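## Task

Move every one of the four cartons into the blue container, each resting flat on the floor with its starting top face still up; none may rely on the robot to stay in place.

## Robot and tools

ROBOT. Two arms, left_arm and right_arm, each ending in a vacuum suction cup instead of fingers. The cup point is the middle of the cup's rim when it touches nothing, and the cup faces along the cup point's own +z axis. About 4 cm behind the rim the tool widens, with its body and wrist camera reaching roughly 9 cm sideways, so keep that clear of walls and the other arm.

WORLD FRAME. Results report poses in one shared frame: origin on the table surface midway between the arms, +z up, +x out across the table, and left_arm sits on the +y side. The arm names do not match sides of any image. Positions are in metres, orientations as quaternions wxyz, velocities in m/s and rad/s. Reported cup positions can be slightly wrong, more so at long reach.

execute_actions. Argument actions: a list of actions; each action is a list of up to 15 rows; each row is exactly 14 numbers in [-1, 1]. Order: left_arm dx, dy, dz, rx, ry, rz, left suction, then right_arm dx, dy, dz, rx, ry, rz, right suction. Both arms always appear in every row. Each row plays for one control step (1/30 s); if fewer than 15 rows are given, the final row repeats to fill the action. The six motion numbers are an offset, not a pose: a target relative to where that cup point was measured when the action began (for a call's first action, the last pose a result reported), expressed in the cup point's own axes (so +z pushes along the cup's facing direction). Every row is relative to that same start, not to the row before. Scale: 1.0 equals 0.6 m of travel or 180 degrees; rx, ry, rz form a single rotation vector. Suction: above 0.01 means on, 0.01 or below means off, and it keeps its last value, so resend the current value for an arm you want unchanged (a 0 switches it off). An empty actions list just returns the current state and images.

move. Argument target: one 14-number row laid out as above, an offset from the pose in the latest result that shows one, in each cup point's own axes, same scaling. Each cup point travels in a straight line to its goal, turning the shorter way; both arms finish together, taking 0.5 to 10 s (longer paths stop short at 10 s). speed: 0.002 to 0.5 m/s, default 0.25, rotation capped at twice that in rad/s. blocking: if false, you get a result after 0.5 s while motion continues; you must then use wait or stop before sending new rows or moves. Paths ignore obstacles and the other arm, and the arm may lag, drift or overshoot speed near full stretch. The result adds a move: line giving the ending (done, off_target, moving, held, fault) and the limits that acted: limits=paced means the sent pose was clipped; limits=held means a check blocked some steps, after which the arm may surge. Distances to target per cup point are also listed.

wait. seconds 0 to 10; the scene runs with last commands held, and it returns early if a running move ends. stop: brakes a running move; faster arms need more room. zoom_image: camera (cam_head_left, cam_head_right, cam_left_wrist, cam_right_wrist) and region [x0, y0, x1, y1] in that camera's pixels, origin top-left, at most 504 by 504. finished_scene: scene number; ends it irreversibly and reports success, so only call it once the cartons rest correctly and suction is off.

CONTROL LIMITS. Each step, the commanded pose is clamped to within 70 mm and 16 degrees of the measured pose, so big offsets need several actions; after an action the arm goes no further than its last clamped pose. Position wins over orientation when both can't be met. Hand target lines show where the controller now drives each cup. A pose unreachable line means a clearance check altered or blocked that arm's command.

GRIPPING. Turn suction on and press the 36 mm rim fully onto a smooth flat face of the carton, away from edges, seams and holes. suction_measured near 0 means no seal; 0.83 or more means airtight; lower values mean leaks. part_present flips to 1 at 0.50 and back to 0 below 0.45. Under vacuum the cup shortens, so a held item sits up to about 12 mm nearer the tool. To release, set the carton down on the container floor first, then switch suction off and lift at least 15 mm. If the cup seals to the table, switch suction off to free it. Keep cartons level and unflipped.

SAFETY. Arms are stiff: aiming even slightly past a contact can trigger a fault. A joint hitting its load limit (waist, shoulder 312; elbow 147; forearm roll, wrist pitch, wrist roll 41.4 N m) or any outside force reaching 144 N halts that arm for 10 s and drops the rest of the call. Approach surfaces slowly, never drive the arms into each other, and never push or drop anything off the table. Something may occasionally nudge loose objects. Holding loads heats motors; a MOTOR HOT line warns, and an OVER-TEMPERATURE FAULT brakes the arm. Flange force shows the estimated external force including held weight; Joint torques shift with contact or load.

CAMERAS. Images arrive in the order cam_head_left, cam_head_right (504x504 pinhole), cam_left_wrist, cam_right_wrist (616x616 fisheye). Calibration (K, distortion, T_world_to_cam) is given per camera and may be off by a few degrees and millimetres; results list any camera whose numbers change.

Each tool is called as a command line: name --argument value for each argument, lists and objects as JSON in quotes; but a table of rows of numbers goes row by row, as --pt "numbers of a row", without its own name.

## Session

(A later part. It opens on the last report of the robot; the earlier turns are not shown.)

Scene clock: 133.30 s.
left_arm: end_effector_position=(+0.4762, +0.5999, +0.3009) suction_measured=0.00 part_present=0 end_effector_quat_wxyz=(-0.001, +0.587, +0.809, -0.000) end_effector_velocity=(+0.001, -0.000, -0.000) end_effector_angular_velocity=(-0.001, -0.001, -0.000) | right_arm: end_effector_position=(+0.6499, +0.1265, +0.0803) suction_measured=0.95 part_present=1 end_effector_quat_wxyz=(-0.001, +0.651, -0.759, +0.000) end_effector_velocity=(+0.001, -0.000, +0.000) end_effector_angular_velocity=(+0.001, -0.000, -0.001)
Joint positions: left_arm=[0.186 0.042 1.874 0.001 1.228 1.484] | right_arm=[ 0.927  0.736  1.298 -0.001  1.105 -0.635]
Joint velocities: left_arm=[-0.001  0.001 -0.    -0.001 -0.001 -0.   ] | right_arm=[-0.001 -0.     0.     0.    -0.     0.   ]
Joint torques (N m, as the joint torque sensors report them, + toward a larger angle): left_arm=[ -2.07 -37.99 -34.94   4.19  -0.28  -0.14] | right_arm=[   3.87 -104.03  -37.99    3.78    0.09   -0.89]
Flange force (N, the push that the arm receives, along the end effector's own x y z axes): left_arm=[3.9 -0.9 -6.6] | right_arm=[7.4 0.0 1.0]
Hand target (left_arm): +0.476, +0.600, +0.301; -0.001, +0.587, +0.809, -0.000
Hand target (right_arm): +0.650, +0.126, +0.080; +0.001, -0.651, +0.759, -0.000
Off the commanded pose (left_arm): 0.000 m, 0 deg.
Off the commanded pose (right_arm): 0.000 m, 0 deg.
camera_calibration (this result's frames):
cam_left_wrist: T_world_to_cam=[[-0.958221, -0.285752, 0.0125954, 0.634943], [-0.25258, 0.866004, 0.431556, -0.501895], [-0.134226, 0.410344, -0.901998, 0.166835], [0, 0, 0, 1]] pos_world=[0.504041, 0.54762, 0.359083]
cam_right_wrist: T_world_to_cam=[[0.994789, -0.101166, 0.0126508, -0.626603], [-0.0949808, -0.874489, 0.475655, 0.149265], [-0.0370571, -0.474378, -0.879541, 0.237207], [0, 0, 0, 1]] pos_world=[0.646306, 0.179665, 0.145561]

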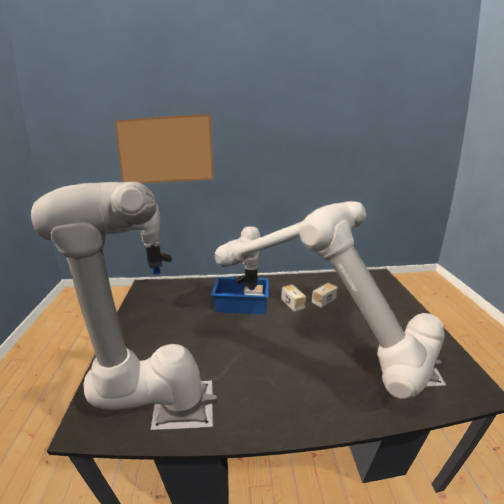

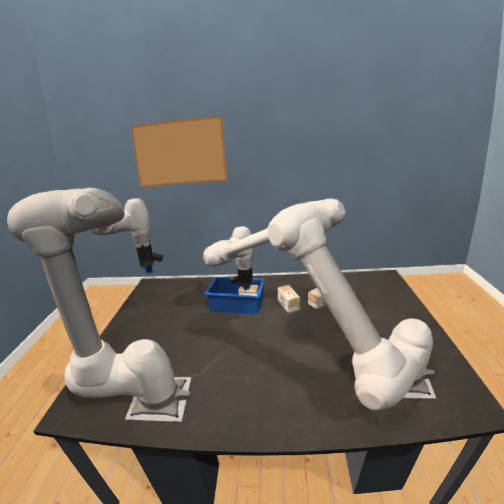

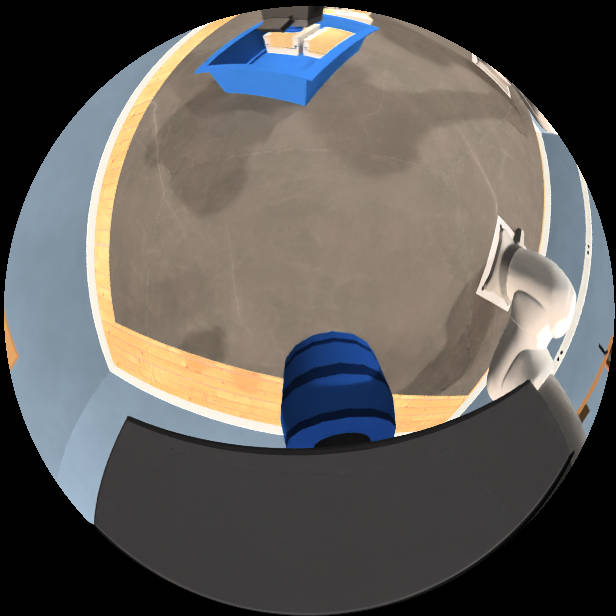

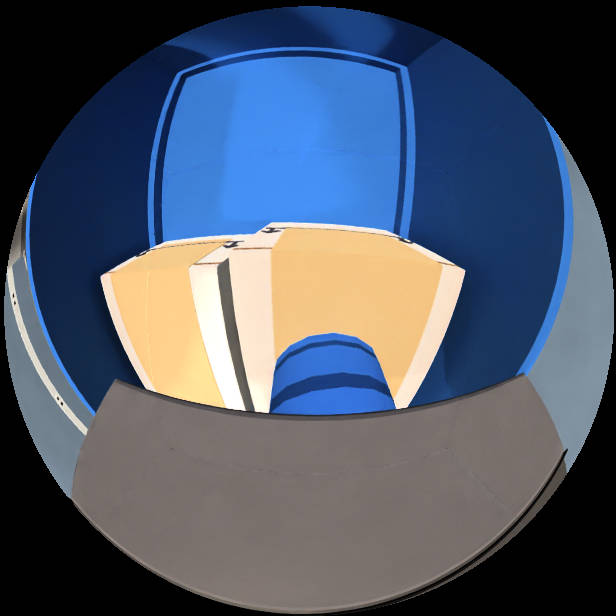

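execute_actions --actions '[[[0,0,0,0,0,0,0,0,0,0.0035,0,0,0,1]]]'

Scene clock: 135.93 s.
left_arm: end_effector_position=(+0.4762, +0.5999, +0.3009) suction_measured=0.00 part_present=0 end_effector_quat_wxyz=(-0.001, +0.587, +0.809, -0.000) end_effector_velocity=(+0.000, +0.001, +0.000) end_effector_angular_velocity=(+0.002, -0.002, +0.000) | right_arm: end_effector_position=(+0.6500, +0.1265, +0.0784) suction_measured=0.95 part_present=1 end_effector_quat_wxyz=(-0.001, +0.651, -0.759, +0.000) end_effector_velocity=(-0.001, +0.000, -0.001) end_effector_angular_velocity=(-0.001, +0.001, +0.001)
Joint positions: left_arm=[0.186 0.042 1.874 0.001 1.228 1.484] | right_arm=[ 0.927  0.737  1.299 -0.001  1.102 -0.635]
Joint velocities: left_arm=[ 0.001 -0.    -0.     0.001 -0.001  0.   ] | right_arm=[ 0.001  0.001  0.     0.     0.    -0.   ]
Joint torques (N m, as the joint torque sensors report them, + toward a larger angle): left_arm=[ -1.9  -38.23 -35.08   4.27  -0.52  -0.28] | right_arm=[  0.66 -29.16  -2.8    3.34  -4.12  -0.93]
Flange force (N, the push that the arm receives, along the end effector's own x y z axes): left_arm=[4.3 -1.2 -7.1] | right_arm=[13.5 9.2 -83.3]
Hand target (left_arm): +0.476, +0.600, +0.301; -0.001, +0.587, +0.809, -0.000
Hand target (right_arm): +0.650, +0.127, +0.078; +0.001, -0.651, +0.759, -0.000
Off the commanded pose (left_arm): 0.000 m, 0 deg.
Off the commanded pose (right_arm): 0.000 m, 0 deg.
camera_calibration (this result's frames):
cam_left_wrist: T_world_to_cam=[[-0.958221, -0.285752, 0.0125955, 0.634943], [-0.25258, 0.866004, 0.431556, -0.501895], [-0.134226, 0.410344, -0.901998, 0.166835], [0, 0, 0, 1]] pos_world=[0.504041, 0.54762, 0.359083]
cam_right_wrist: T_world_to_cam=[[0.994776, -0.101277, 0.012809, -0.626685], [-0.0951611, -0.874563, 0.475483, 0.150287], [-0.0369534, -0.474218, -0.879632, 0.235452], [0, 0, 0, 1]] pos_world=[0.646413, 0.179622, 0.143679]

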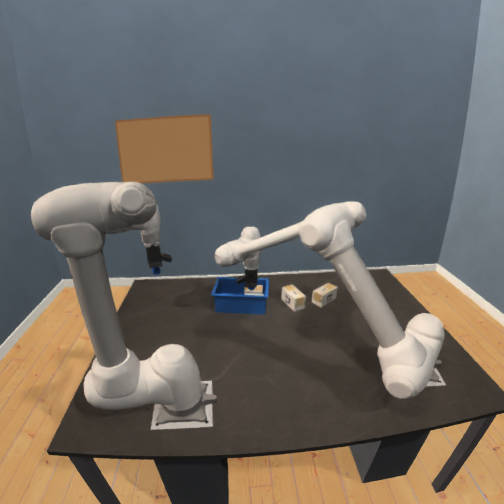

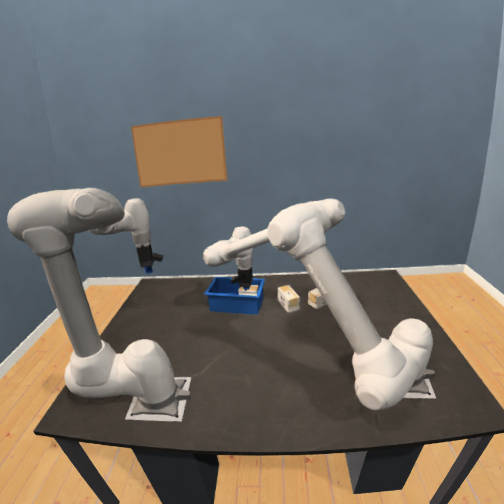

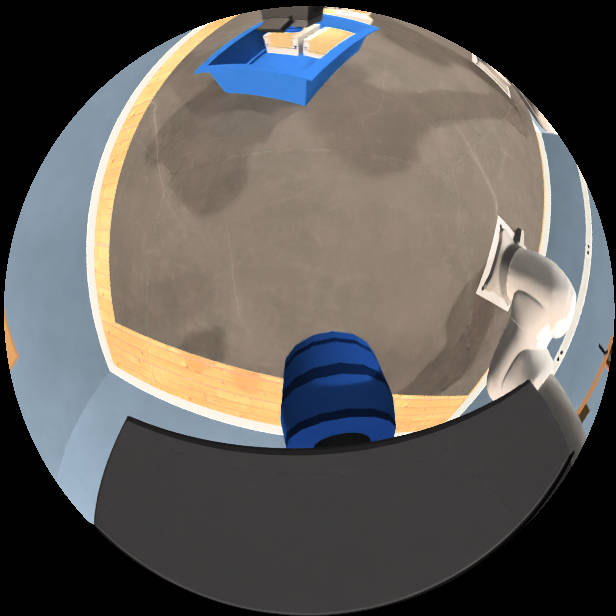

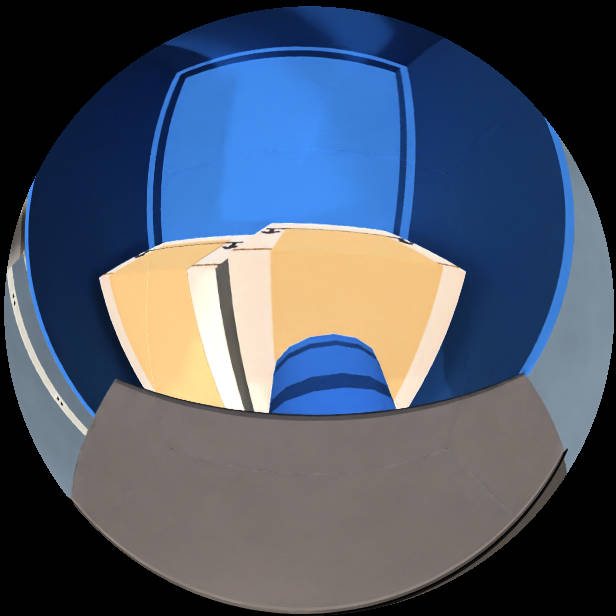

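execute_actions --actions '[[[0,0,0,0,0,0,0,0,0,-0.0043,0,0,0,1],[0,0,0,0,0,0,0,0,0,-0.0043,0,0,0,1],[0,0,0,0,0,0,0,0,0,-0.0043,0,0,0,1],[0,0,0,0,0,0,0,0,0,-0.0043,0,0,0,1],[0,0,0,0,0,0,0,0,0,-0.0043,0,0,0,1],[0,0,0,0,0,0,0,0.002,0,-0.0043,0,0,0,1],[0,0,0,0,0,0,0,0.004,0,-0.0043,0,0,0,1],[0,0,0,0,0,0,0,0.006,0,-0.0043,0,0,0,1],[0,0,0,0,0,0,0,0.008,0,-0.0043,0,0,0,1],[0,0,0,0,0,0,0,0.010,0,-0.0043,0,0,0,1]]]'

Scene clock: 142.67 s.
left_arm: end_effector_position=(+0.4762, +0.5999, +0.3009) suction_measured=0.00 part_present=0 end_effector_quat_wxyz=(-0.001, +0.587, +0.809, -0.000) end_effector_velocity=(+0.000, -0.000, +0.000) end_effector_angular_velocity=(+0.001, -0.001, -0.001) | right_arm: end_effector_position=(+0.6491, +0.1208, +0.0809) suction_measured=0.95 part_present=1 end_effector_quat_wxyz=(-0.001, +0.651, -0.759, +0.000) end_effector_velocity=(+0.000, -0.003, +0.002) end_effector_angular_velocity=(+0.003, -0.001, -0.001)
Joint positions: left_arm=[0.186 0.042 1.874 0.001 1.228 1.484] | right_arm=[ 0.923  0.728  1.311 -0.001  1.1   -0.638]
Joint velocities: left_arm=[-0.001 -0.001  0.     0.001 -0.    -0.   ] | right_arm=[-0.003 -0.005  0.006  0.001 -0.003 -0.002]
Joint torques (N m, as the joint torque sensors report them, + toward a larger angle): left_arm=[ -1.14 -37.9  -35.01   4.18  -0.46  -0.16] | right_arm=[   6.28 -102.88  -38.19    3.86    0.24   -0.74]
Flange force (N, the push that the arm receives, along the end effector's own x y z axes): left_arm=[2.3 -1.9 -7.4] | right_arm=[9.3 -0.7 0.7]
Hand target (left_arm): +0.476, +0.600, +0.301; -0.001, +0.587, +0.809, -0.000
Hand target (right_arm): +0.649, +0.121, +0.081; +0.001, -0.651, +0.759, -0.000
Off the commanded pose (left_arm): 0.000 m, 0 deg.
Off the commanded pose (right_arm): 0.000 m, 0 deg.
camera_calibration (this result's frames):
cam_left_wrist: T_world_to_cam=[[-0.958221, -0.285752, 0.0125953, 0.634943], [-0.25258, 0.866004, 0.431556, -0.501895], [-0.134226, 0.410344, -0.901998, 0.166835], [0, 0, 0, 1]] pos_world=[0.504041, 0.54762, 0.359083]
cam_right_wrist: T_world_to_cam=[[0.99479, -0.101144, 0.0127536, -0.626339], [-0.0950143, -0.87454, 0.475555, 0.143954], [-0.036946, -0.474289, -0.879593, 0.234929], [0, 0, 0, 1]] pos_world=[0.645433, 0.173967, 0.146172]

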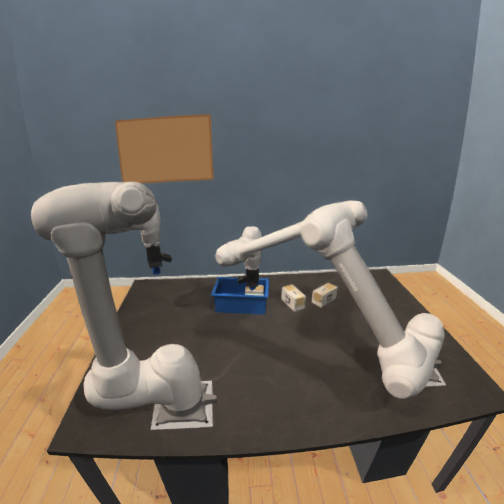

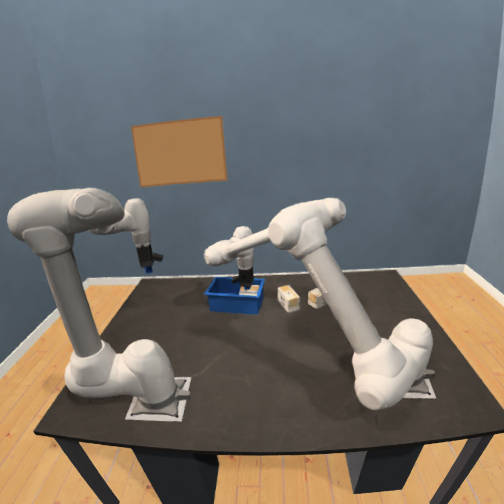

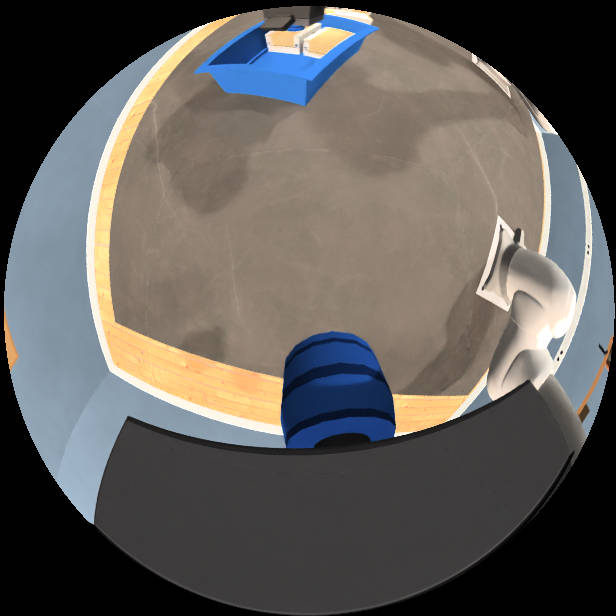

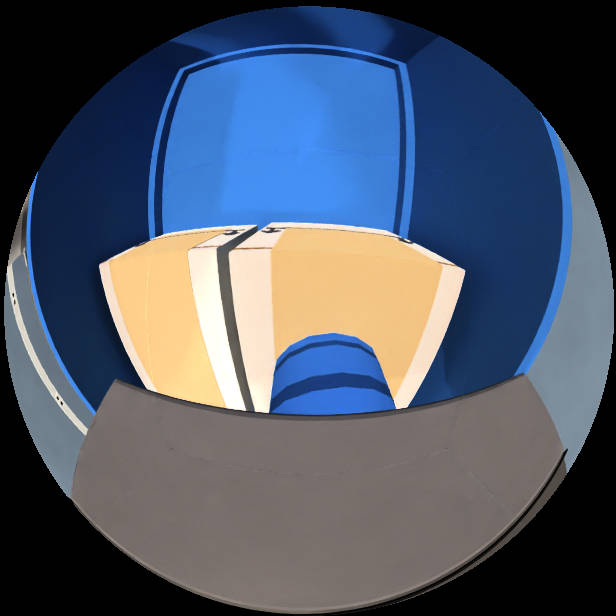

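execute_actions --actions '[[[0,0,0,0,0,0,0,0.001,0,0.001,0,0,0,1],[0,0,0,0,0,0,0,0.001,0,0.001,0,0,0,1],[0,0,0,0,0,0,0,0.001,0,0.001,0,0,0,1],[0,0,0,0,0,0,0,0.001,0,0.001,0,0,0,0]]]'

move --target '[0,0,0,0,0,0,0,0,0,-0.11,0,0,0,0]' --speed 0.2

move --target '[0,0,0,0,0,0,0,0.378,0.04,-0.07,0,0,0.343,0]' --speed 0.4

Scene clock: 153.23 s.
left_arm: end_effector_position=(+0.4762, +0.5999, +0.3009) suction_measured=0.00 part_present=0 end_effector_quat_wxyz=(-0.001, +0.587, +0.809, -0.000) end_effector_velocity=(+0.000, +0.000, +0.001) end_effector_angular_velocity=(+0.000, -0.003, +0.001) | right_arm: end_effector_position=(+0.6490, +0.1202, +0.0805) suction_measured=0.01 part_present=0 end_effector_quat_wxyz=(-0.001, +0.651, -0.759, +0.000) end_effector_velocity=(+0.001, -0.001, +0.000) end_effector_angular_velocity=(+0.000, -0.000, -0.001)
Joint positions: left_arm=[0.186 0.042 1.874 0.001 1.228 1.484] | right_arm=[ 0.923  0.728  1.312 -0.001  1.098 -0.639]
Joint velocities: left_arm=[ 0.    -0.002 -0.    -0.    -0.001 -0.001] | right_arm=[-0.001 -0.001  0.     0.    -0.    -0.   ]
Joint torques (N m, as the joint torque sensors report them, + toward a larger angle): left_arm=[ -0.64 -38.97 -35.2    4.23  -0.37  -0.23] | right_arm=[  3.61 -88.74 -30.5    3.84   0.22  -0.66]
Flange force (N, the push that the arm receives, along the end effector's own x y z axes): left_arm=[1.6 -0.6 -6.4] | right_arm=[8.6 1.9 -14.9]
Hand target (left_arm): +0.476, +0.600, +0.301; -0.001, +0.587, +0.809, -0.000
Hand target (right_arm): +0.649, +0.120, +0.080; +0.001, -0.651, +0.759, -0.000
Off the commanded pose (left_arm): 0.000 m, 0 deg.
Off the commanded pose (right_arm): 0.000 m, 0 deg.
camera_calibration (this result's frames):
cam_left_wrist: T_world_to_cam=[[-0.958221, -0.285752, 0.0125955, 0.634943], [-0.25258, 0.866004, 0.431556, -0.501895], [-0.134226, 0.410344, -0.901998, 0.166835], [0, 0, 0, 1]] pos_world=[0.504041, 0.54762, 0.359083]
cam_right_wrist: T_world_to_cam=[[0.994789, -0.101143, 0.0128608, -0.62632], [-0.0950688, -0.874596, 0.475441, 0.143704], [-0.0368393, -0.474186, -0.879654, 0.234177], [0, 0, 0, 1]] pos_world=[0.645345, 0.173379, 0.145727]

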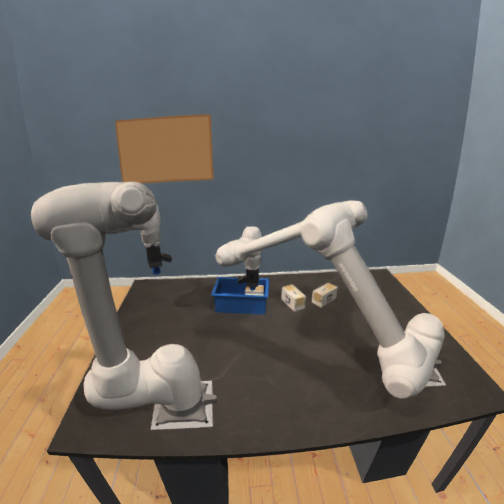

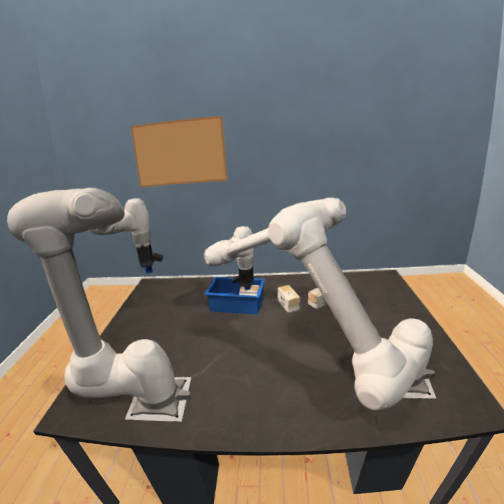

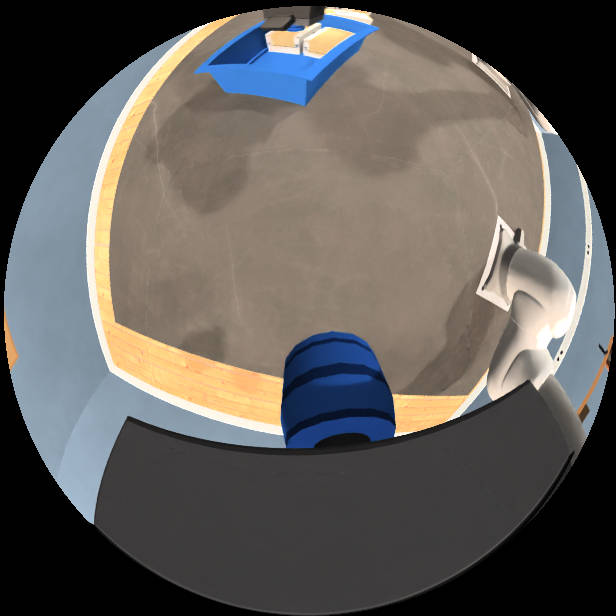

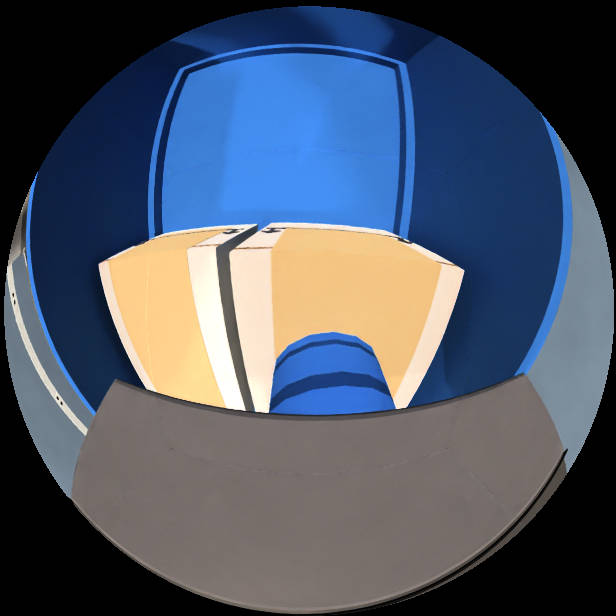

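Scene clock: 154.03 s.
left_arm: end_effector_position=(+0.4762, +0.5999, +0.3009) suction_measured=0.00 part_present=0 end_effector_quat_wxyz=(-0.001, +0.587, +0.809, -0.000) end_effector_velocity=(-0.001, +0.000, +0.000) end_effector_angular_velocity=(-0.001, +0.000, +0.001) | right_arm: end_effector_position=(+0.6488, +0.1201, +0.1464) suction_measured=0.01 part_present=0 end_effector_quat_wxyz=(-0.001, +0.651, -0.759, +0.000) end_effector_velocity=(-0.001, +0.000, +0.002) end_effector_angular_velocity=(+0.002, +0.001, -0.000)
Joint positions: left_arm=[0.186 0.042 1.874 0.001 1.228 1.484] | right_arm=[ 0.923  0.682  1.265 -0.001  1.192 -0.639]
Joint velocities: left_arm=[ 0.002 -0.001 -0.    -0.001  0.001  0.001] | right_arm=[ 0.    -0.002 -0.     0.002  0.002 -0.   ]
Joint torques (N m, as the joint torque sensors report them, + toward a larger angle): left_arm=[ -1.   -38.6  -35.57   4.14  -0.44  -0.28] | right_arm=[  4.52 -97.71 -38.14   3.79   0.25  -1.  ]
Flange force (N, the push that the arm receives, along the end effector's own x y z axes): left_arm=[2.6 -1.6 -6.1] | right_arm=[9.5 1.9 -1.9]
Hand target (left_arm): +0.476, +0.600, +0.301; -0.001, +0.587, +0.809, -0.000
Hand target (right_arm): +0.649, +0.120, +0.147; +0.001, -0.651, +0.759, -0.000
Off the commanded pose (left_arm): 0.000 m, 0 deg.
Off the commanded pose (right_arm): 0.000 m, 0 deg.
move: done
camera_calibration (this result's frames):
cam_left_wrist: T_world_to_cam=[[-0.958221, -0.285752, 0.0125955, 0.634943], [-0.25258, 0.866004, 0.431556, -0.501895], [-0.134226, 0.410344, -0.901998, 0.166835], [0, 0, 0, 1]] pos_world=[0.504041, 0.54762, 0.359083]
cam_right_wrist: T_world_to_cam=[[0.994781, -0.101223, 0.0128594, -0.627024], [-0.0951366, -0.874562, 0.475489, 0.112231], [-0.036884, -0.474231, -0.879627, 0.292117], [0, 0, 0, 1]] pos_world=[0.645203, 0.173215, 0.211653]

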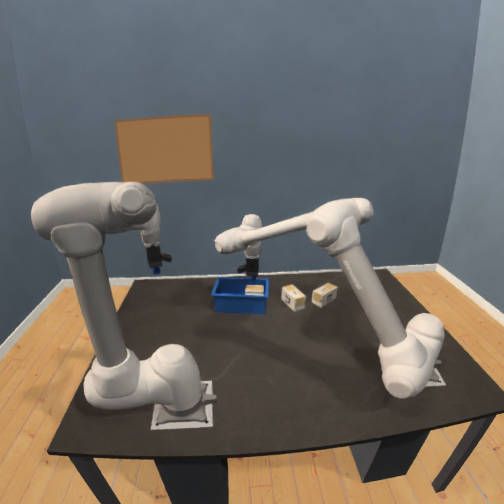

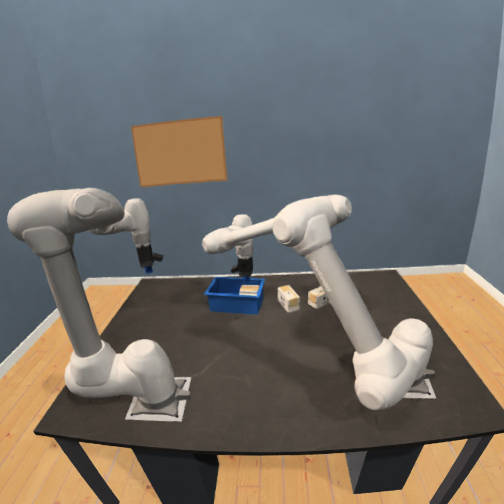

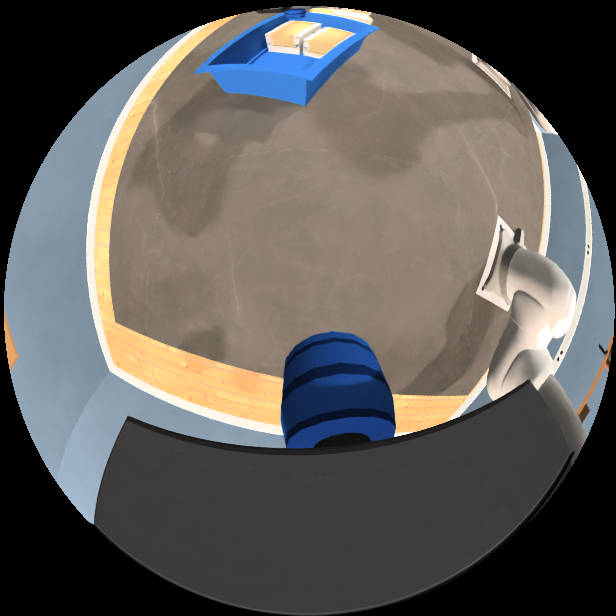

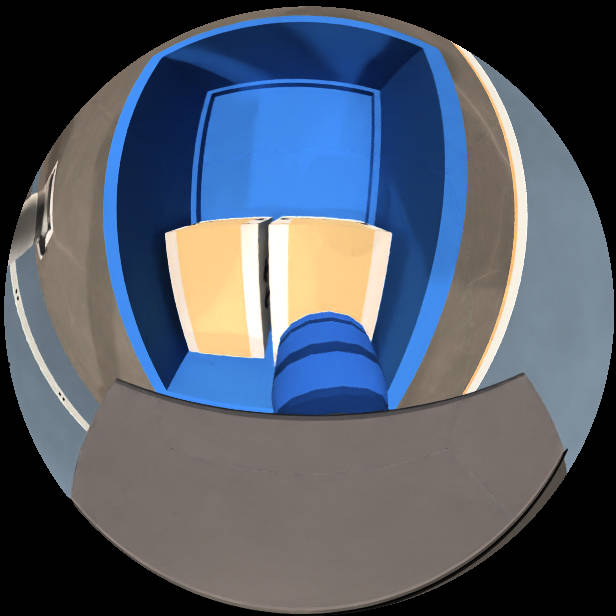

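Scene clock: 155.87 s.
left_arm: end_effector_position=(+0.4762, +0.5999, +0.3009) suction_measured=0.00 part_present=0 end_effector_quat_wxyz=(-0.001, +0.587, +0.809, -0.000) end_effector_velocity=(-0.001, -0.000, -0.000) end_effector_angular_velocity=(-0.000, +0.003, +0.001) | right_arm: end_effector_position=(+0.5907, -0.1005, +0.1879) suction_measured=0.01 part_present=0 end_effector_quat_wxyz=(+0.001, -0.170, +0.986, +0.000) end_effector_velocity=(+0.001, -0.001, +0.001) end_effector_angular_velocity=(+0.001, -0.002, -0.004)
Joint positions: left_arm=[0.186 0.042 1.874 0.001 1.228 1.484] | right_arm=[ 0.761  0.369  1.687 -0.001  1.083  0.277]
Joint velocities: left_arm=[-0.001  0.001  0.     0.001  0.003 -0.001] | right_arm=[-0.001 -0.002 -0.001 -0.001  0.     0.003]
Joint torques (N m, as the joint torque sensors report them, + toward a larger angle): left_arm=[ -1.05 -39.3  -34.95   4.17  -0.43  -0.16] | right_arm=[  3.02 -71.22 -36.     3.58   0.04  -0.86]
Flange force (N, the push that the arm receives, along the end effector's own x y z axes): left_arm=[2.2 0.2 -6.7] | right_arm=[1.0 -3.8 -0.9]
Hand target (left_arm): +0.476, +0.600, +0.301; -0.001, +0.587, +0.809, -0.000
Hand target (right_arm): +0.591, -0.101, +0.188; +0.001, -0.169, +0.986, +0.000
Off the commanded pose (left_arm): 0.000 m, 0 deg.
Off the commanded pose (right_arm): 0.000 m, 0 deg.
move: done
camera_calibration (this result's frames):
cam_left_wrist: T_world_to_cam=[[-0.958221, -0.285752, 0.0125955, 0.634943], [-0.25258, 0.866004, 0.431556, -0.501895], [-0.134226, 0.410344, -0.901998, 0.166835], [0, 0, 0, 1]] pos_world=[0.504041, 0.54762, 0.359083]
cam_right_wrist: T_world_to_cam=[[0.382125, -0.924051, 0.010475, -0.312415], [-0.815349, -0.331795, 0.474466, 0.374258], [-0.434956, -0.189846, -0.880211, 0.485684], [0, 0, 0, 1]] pos_world=[0.635784, -0.0723059, 0.253205]

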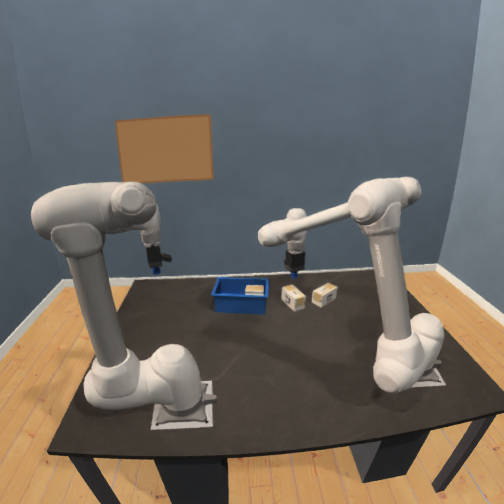

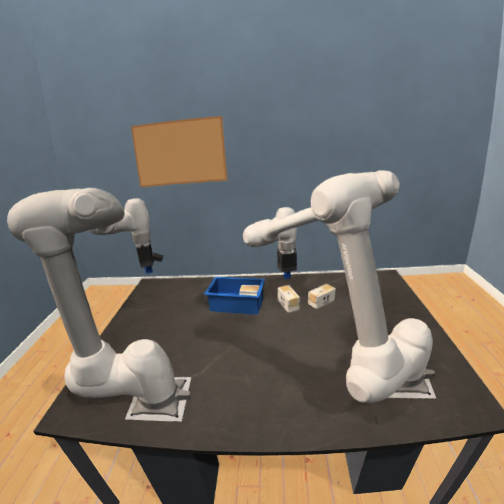

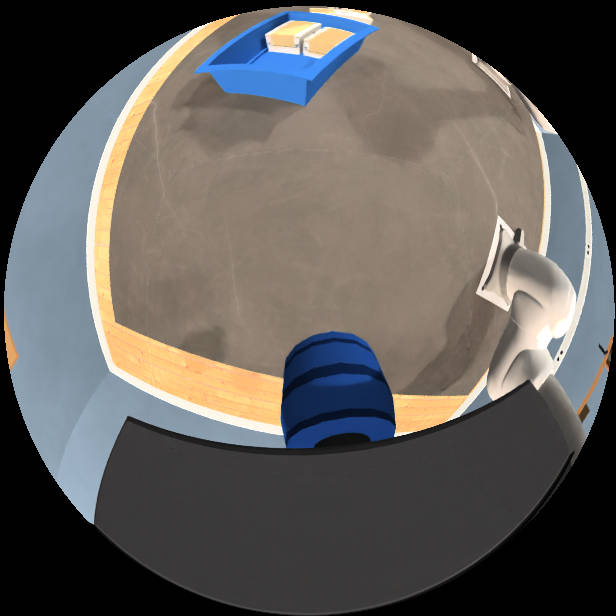

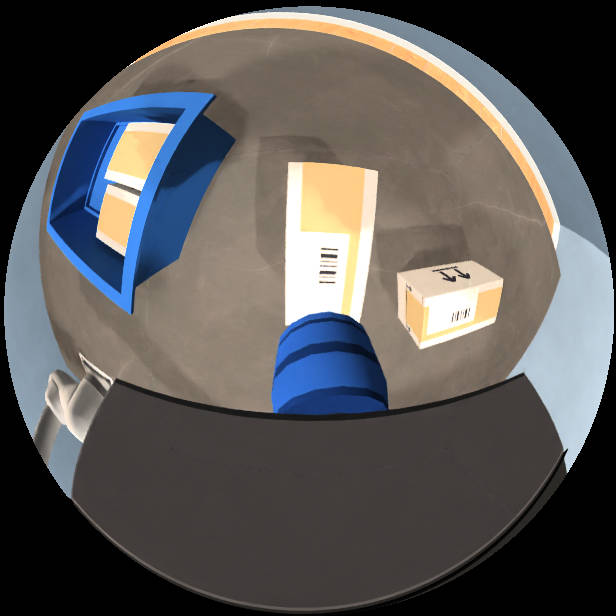

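move --target '[0,0,0,0,0,0,0,0,0,0.15,0,0,0,1]' --speed 0.15

move --target '[0,0,0,0,0,0,0,0,0,0.028,0,0,0,1]' --speed 0.03

Scene clock: 160.57 s.
left_arm: end_effector_position=(+0.4762, +0.5999, +0.3009) suction_measured=0.00 part_present=0 end_effector_quat_wxyz=(-0.001, +0.587, +0.809, -0.000) end_effector_velocity=(+0.000, -0.000, -0.001) end_effector_angular_velocity=(-0.001, +0.002, -0.001) | right_arm: end_effector_position=(+0.5910, -0.1004, +0.0979) suction_measured=0.01 part_present=0 end_effector_quat_wxyz=(+0.001, -0.170, +0.986, +0.000) end_effector_velocity=(-0.000, +0.001, -0.000) end_effector_angular_velocity=(+0.001, -0.000, +0.001)
Joint positions: left_arm=[0.186 0.042 1.874 0.001 1.228 1.484] | right_arm=[ 0.761  0.448  1.758 -0.001  0.933  0.277]
Joint velocities: left_arm=[-0.     0.002 -0.001 -0.001  0.001  0.001] | right_arm=[ 0.001  0.     0.     0.    -0.001 -0.   ]
Joint torques (N m, as the joint torque sensors report them, + toward a larger angle): left_arm=[ -1.69 -38.44 -35.31   4.33  -0.3   -0.29] | right_arm=[  3.42 -74.52 -33.45   3.4    0.39  -0.88]
Flange force (N, the push that the arm receives, along the end effector's own x y z axes): left_arm=[3.3 -0.5 -5.8] | right_arm=[4.1 -5.0 -1.0]
Hand target (left_arm): +0.476, +0.600, +0.301; -0.001, +0.587, +0.809, -0.000
Hand target (right_arm): +0.591, -0.100, +0.098; +0.001, -0.170, +0.986, +0.000
Off the commanded pose (left_arm): 0.000 m, 0 deg.
Off the commanded pose (right_arm): 0.000 m, 0 deg.
move: done
camera_calibration (this result's frames):
cam_left_wrist: T_world_to_cam=[[-0.958221, -0.285752, 0.0125953, 0.634943], [-0.25258, 0.866004, 0.431556, -0.501895], [-0.134226, 0.410344, -0.901998, 0.166835], [0, 0, 0, 1]] pos_world=[0.504041, 0.54762, 0.359083]
cam_right_wrist: T_world_to_cam=[[0.382192, -0.924024, 0.0104423, -0.311468], [-0.815332, -0.331874, 0.47444, 0.417197], [-0.434928, -0.189841, -0.880226, 0.406606], [0, 0, 0, 1]] pos_world=[0.636039, -0.072157, 0.163223]

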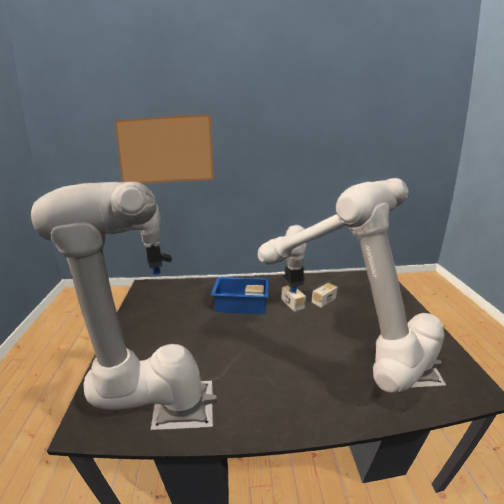

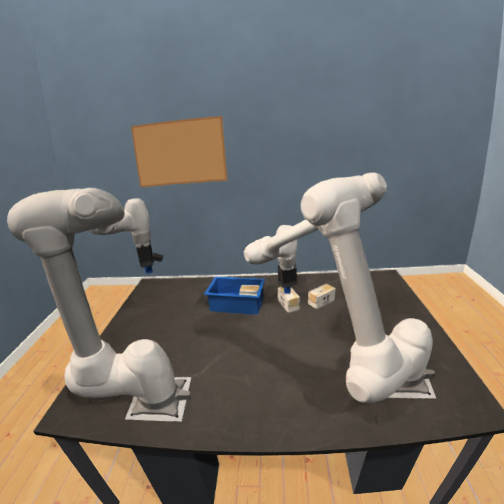

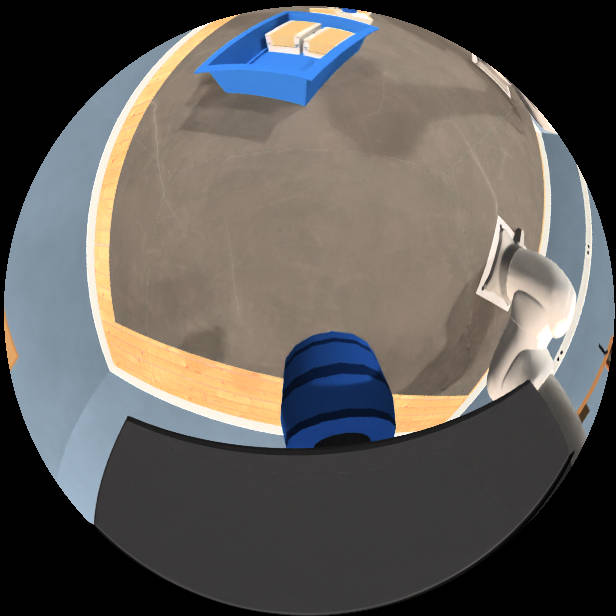

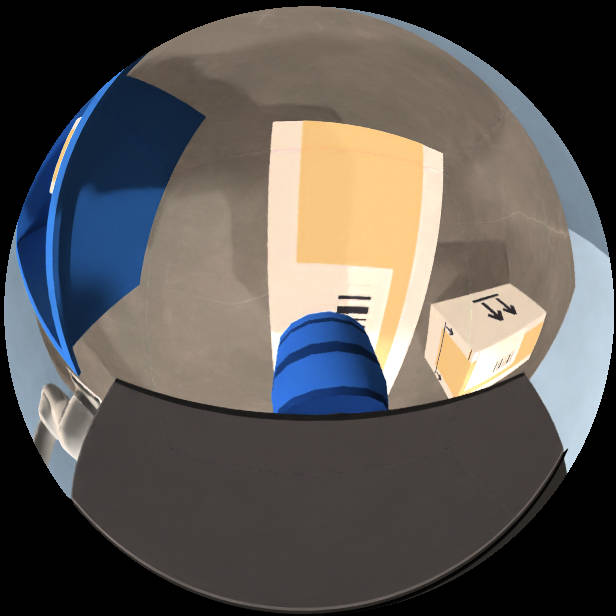

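Scene clock: 161.40 s.
left_arm: end_effector_position=(+0.4762, +0.5999, +0.3009) suction_measured=0.00 part_present=0 end_effector_quat_wxyz=(-0.001, +0.587, +0.809, -0.000) end_effector_velocity=(+0.000, +0.000, +0.001) end_effector_angular_velocity=(+0.001, -0.001, +0.000) | right_arm: end_effector_position=(+0.5910, -0.1003, +0.0811) suction_measured=0.80 part_present=1 end_effector_quat_wxyz=(+0.001, -0.170, +0.986, +0.000) end_effector_velocity=(+0.001, +0.002, +0.001) end_effector_angular_velocity=(+0.005, -0.005, -0.000)
Joint positions: left_arm=[0.186 0.042 1.874 0.001 1.228 1.484] | right_arm=[ 0.761  0.465  1.768 -0.001  0.906  0.277]
Joint velocities: left_arm=[-0.    -0.001 -0.     0.    -0.001 -0.001] | right_arm=[ 0.001 -0.001  0.     0.002 -0.006 -0.   ]
Joint torques (N m, as the joint torque sensors report them, + toward a larger angle): left_arm=[ -1.74 -38.25 -35.13   4.24  -0.36  -0.22] | right_arm=[  4.91 -77.12 -33.23   3.42   0.07  -0.85]
Flange force (N, the push that the arm receives, along the end effector's own x y z axes): left_arm=[3.7 -1.5 -6.8] | right_arm=[2.1 -6.4 -0.7]
Hand target (left_arm): +0.476, +0.600, +0.301; -0.001, +0.587, +0.809, -0.000
Hand target (right_arm): +0.591, -0.100, +0.081; +0.001, -0.170, +0.986, +0.000
Off the commanded pose (left_arm): 0.000 m, 0 deg.
Off the commanded pose (right_arm): 0.000 m, 0 deg.
move: done
camera_calibration (this result's frames):
cam_left_wrist: T_world_to_cam=[[-0.958221, -0.285752, 0.0125954, 0.634943], [-0.25258, 0.866004, 0.431556, -0.501895], [-0.134226, 0.410344, -0.901998, 0.166835], [0, 0, 0, 1]] pos_world=[0.504041, 0.54762, 0.359083]
cam_right_wrist: T_world_to_cam=[[0.38221, -0.924017, 0.0104198, -0.311283], [-0.81534, -0.331907, 0.474403, 0.42521], [-0.434898, -0.189817, -0.880246, 0.391873], [0, 0, 0, 1]] pos_world=[0.636091, -0.0721157, 0.146467]

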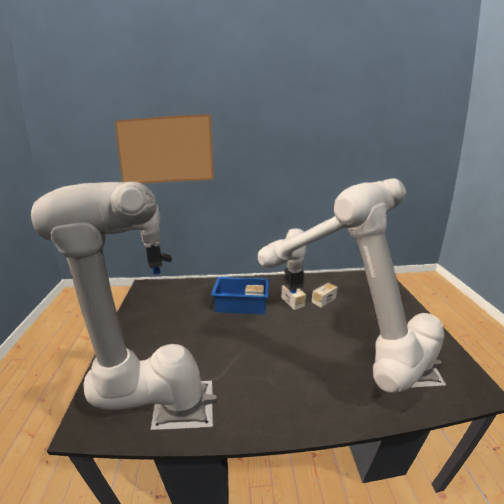

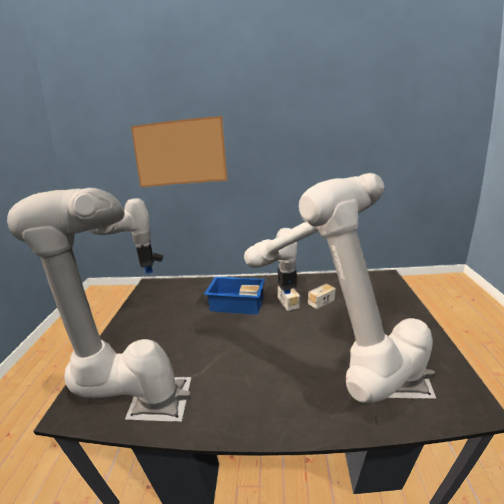

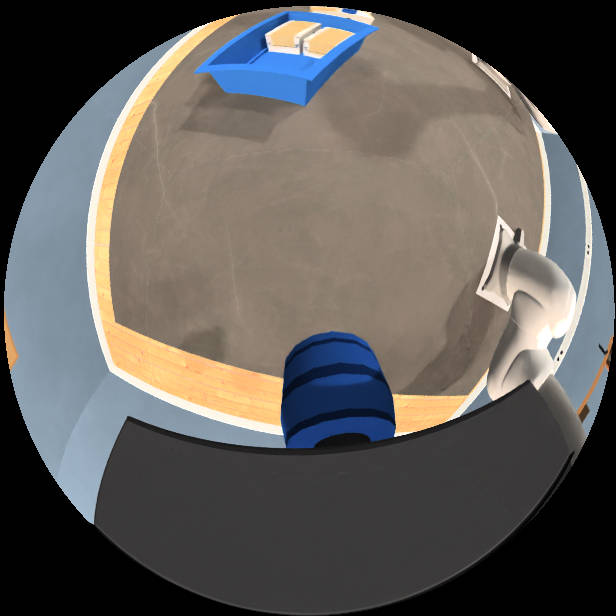

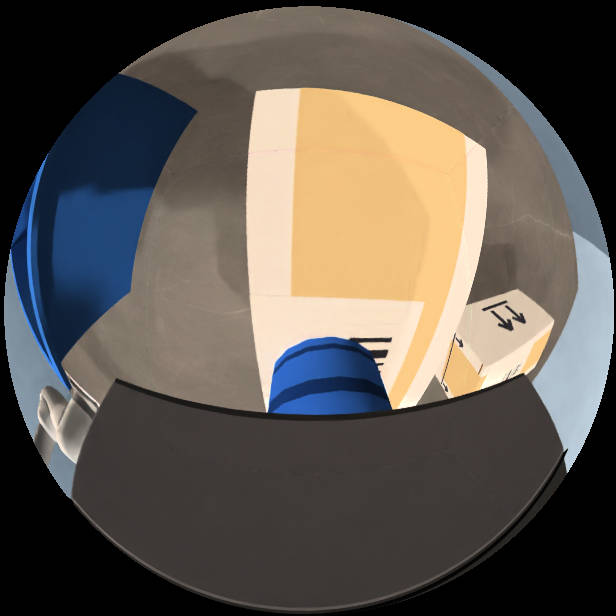

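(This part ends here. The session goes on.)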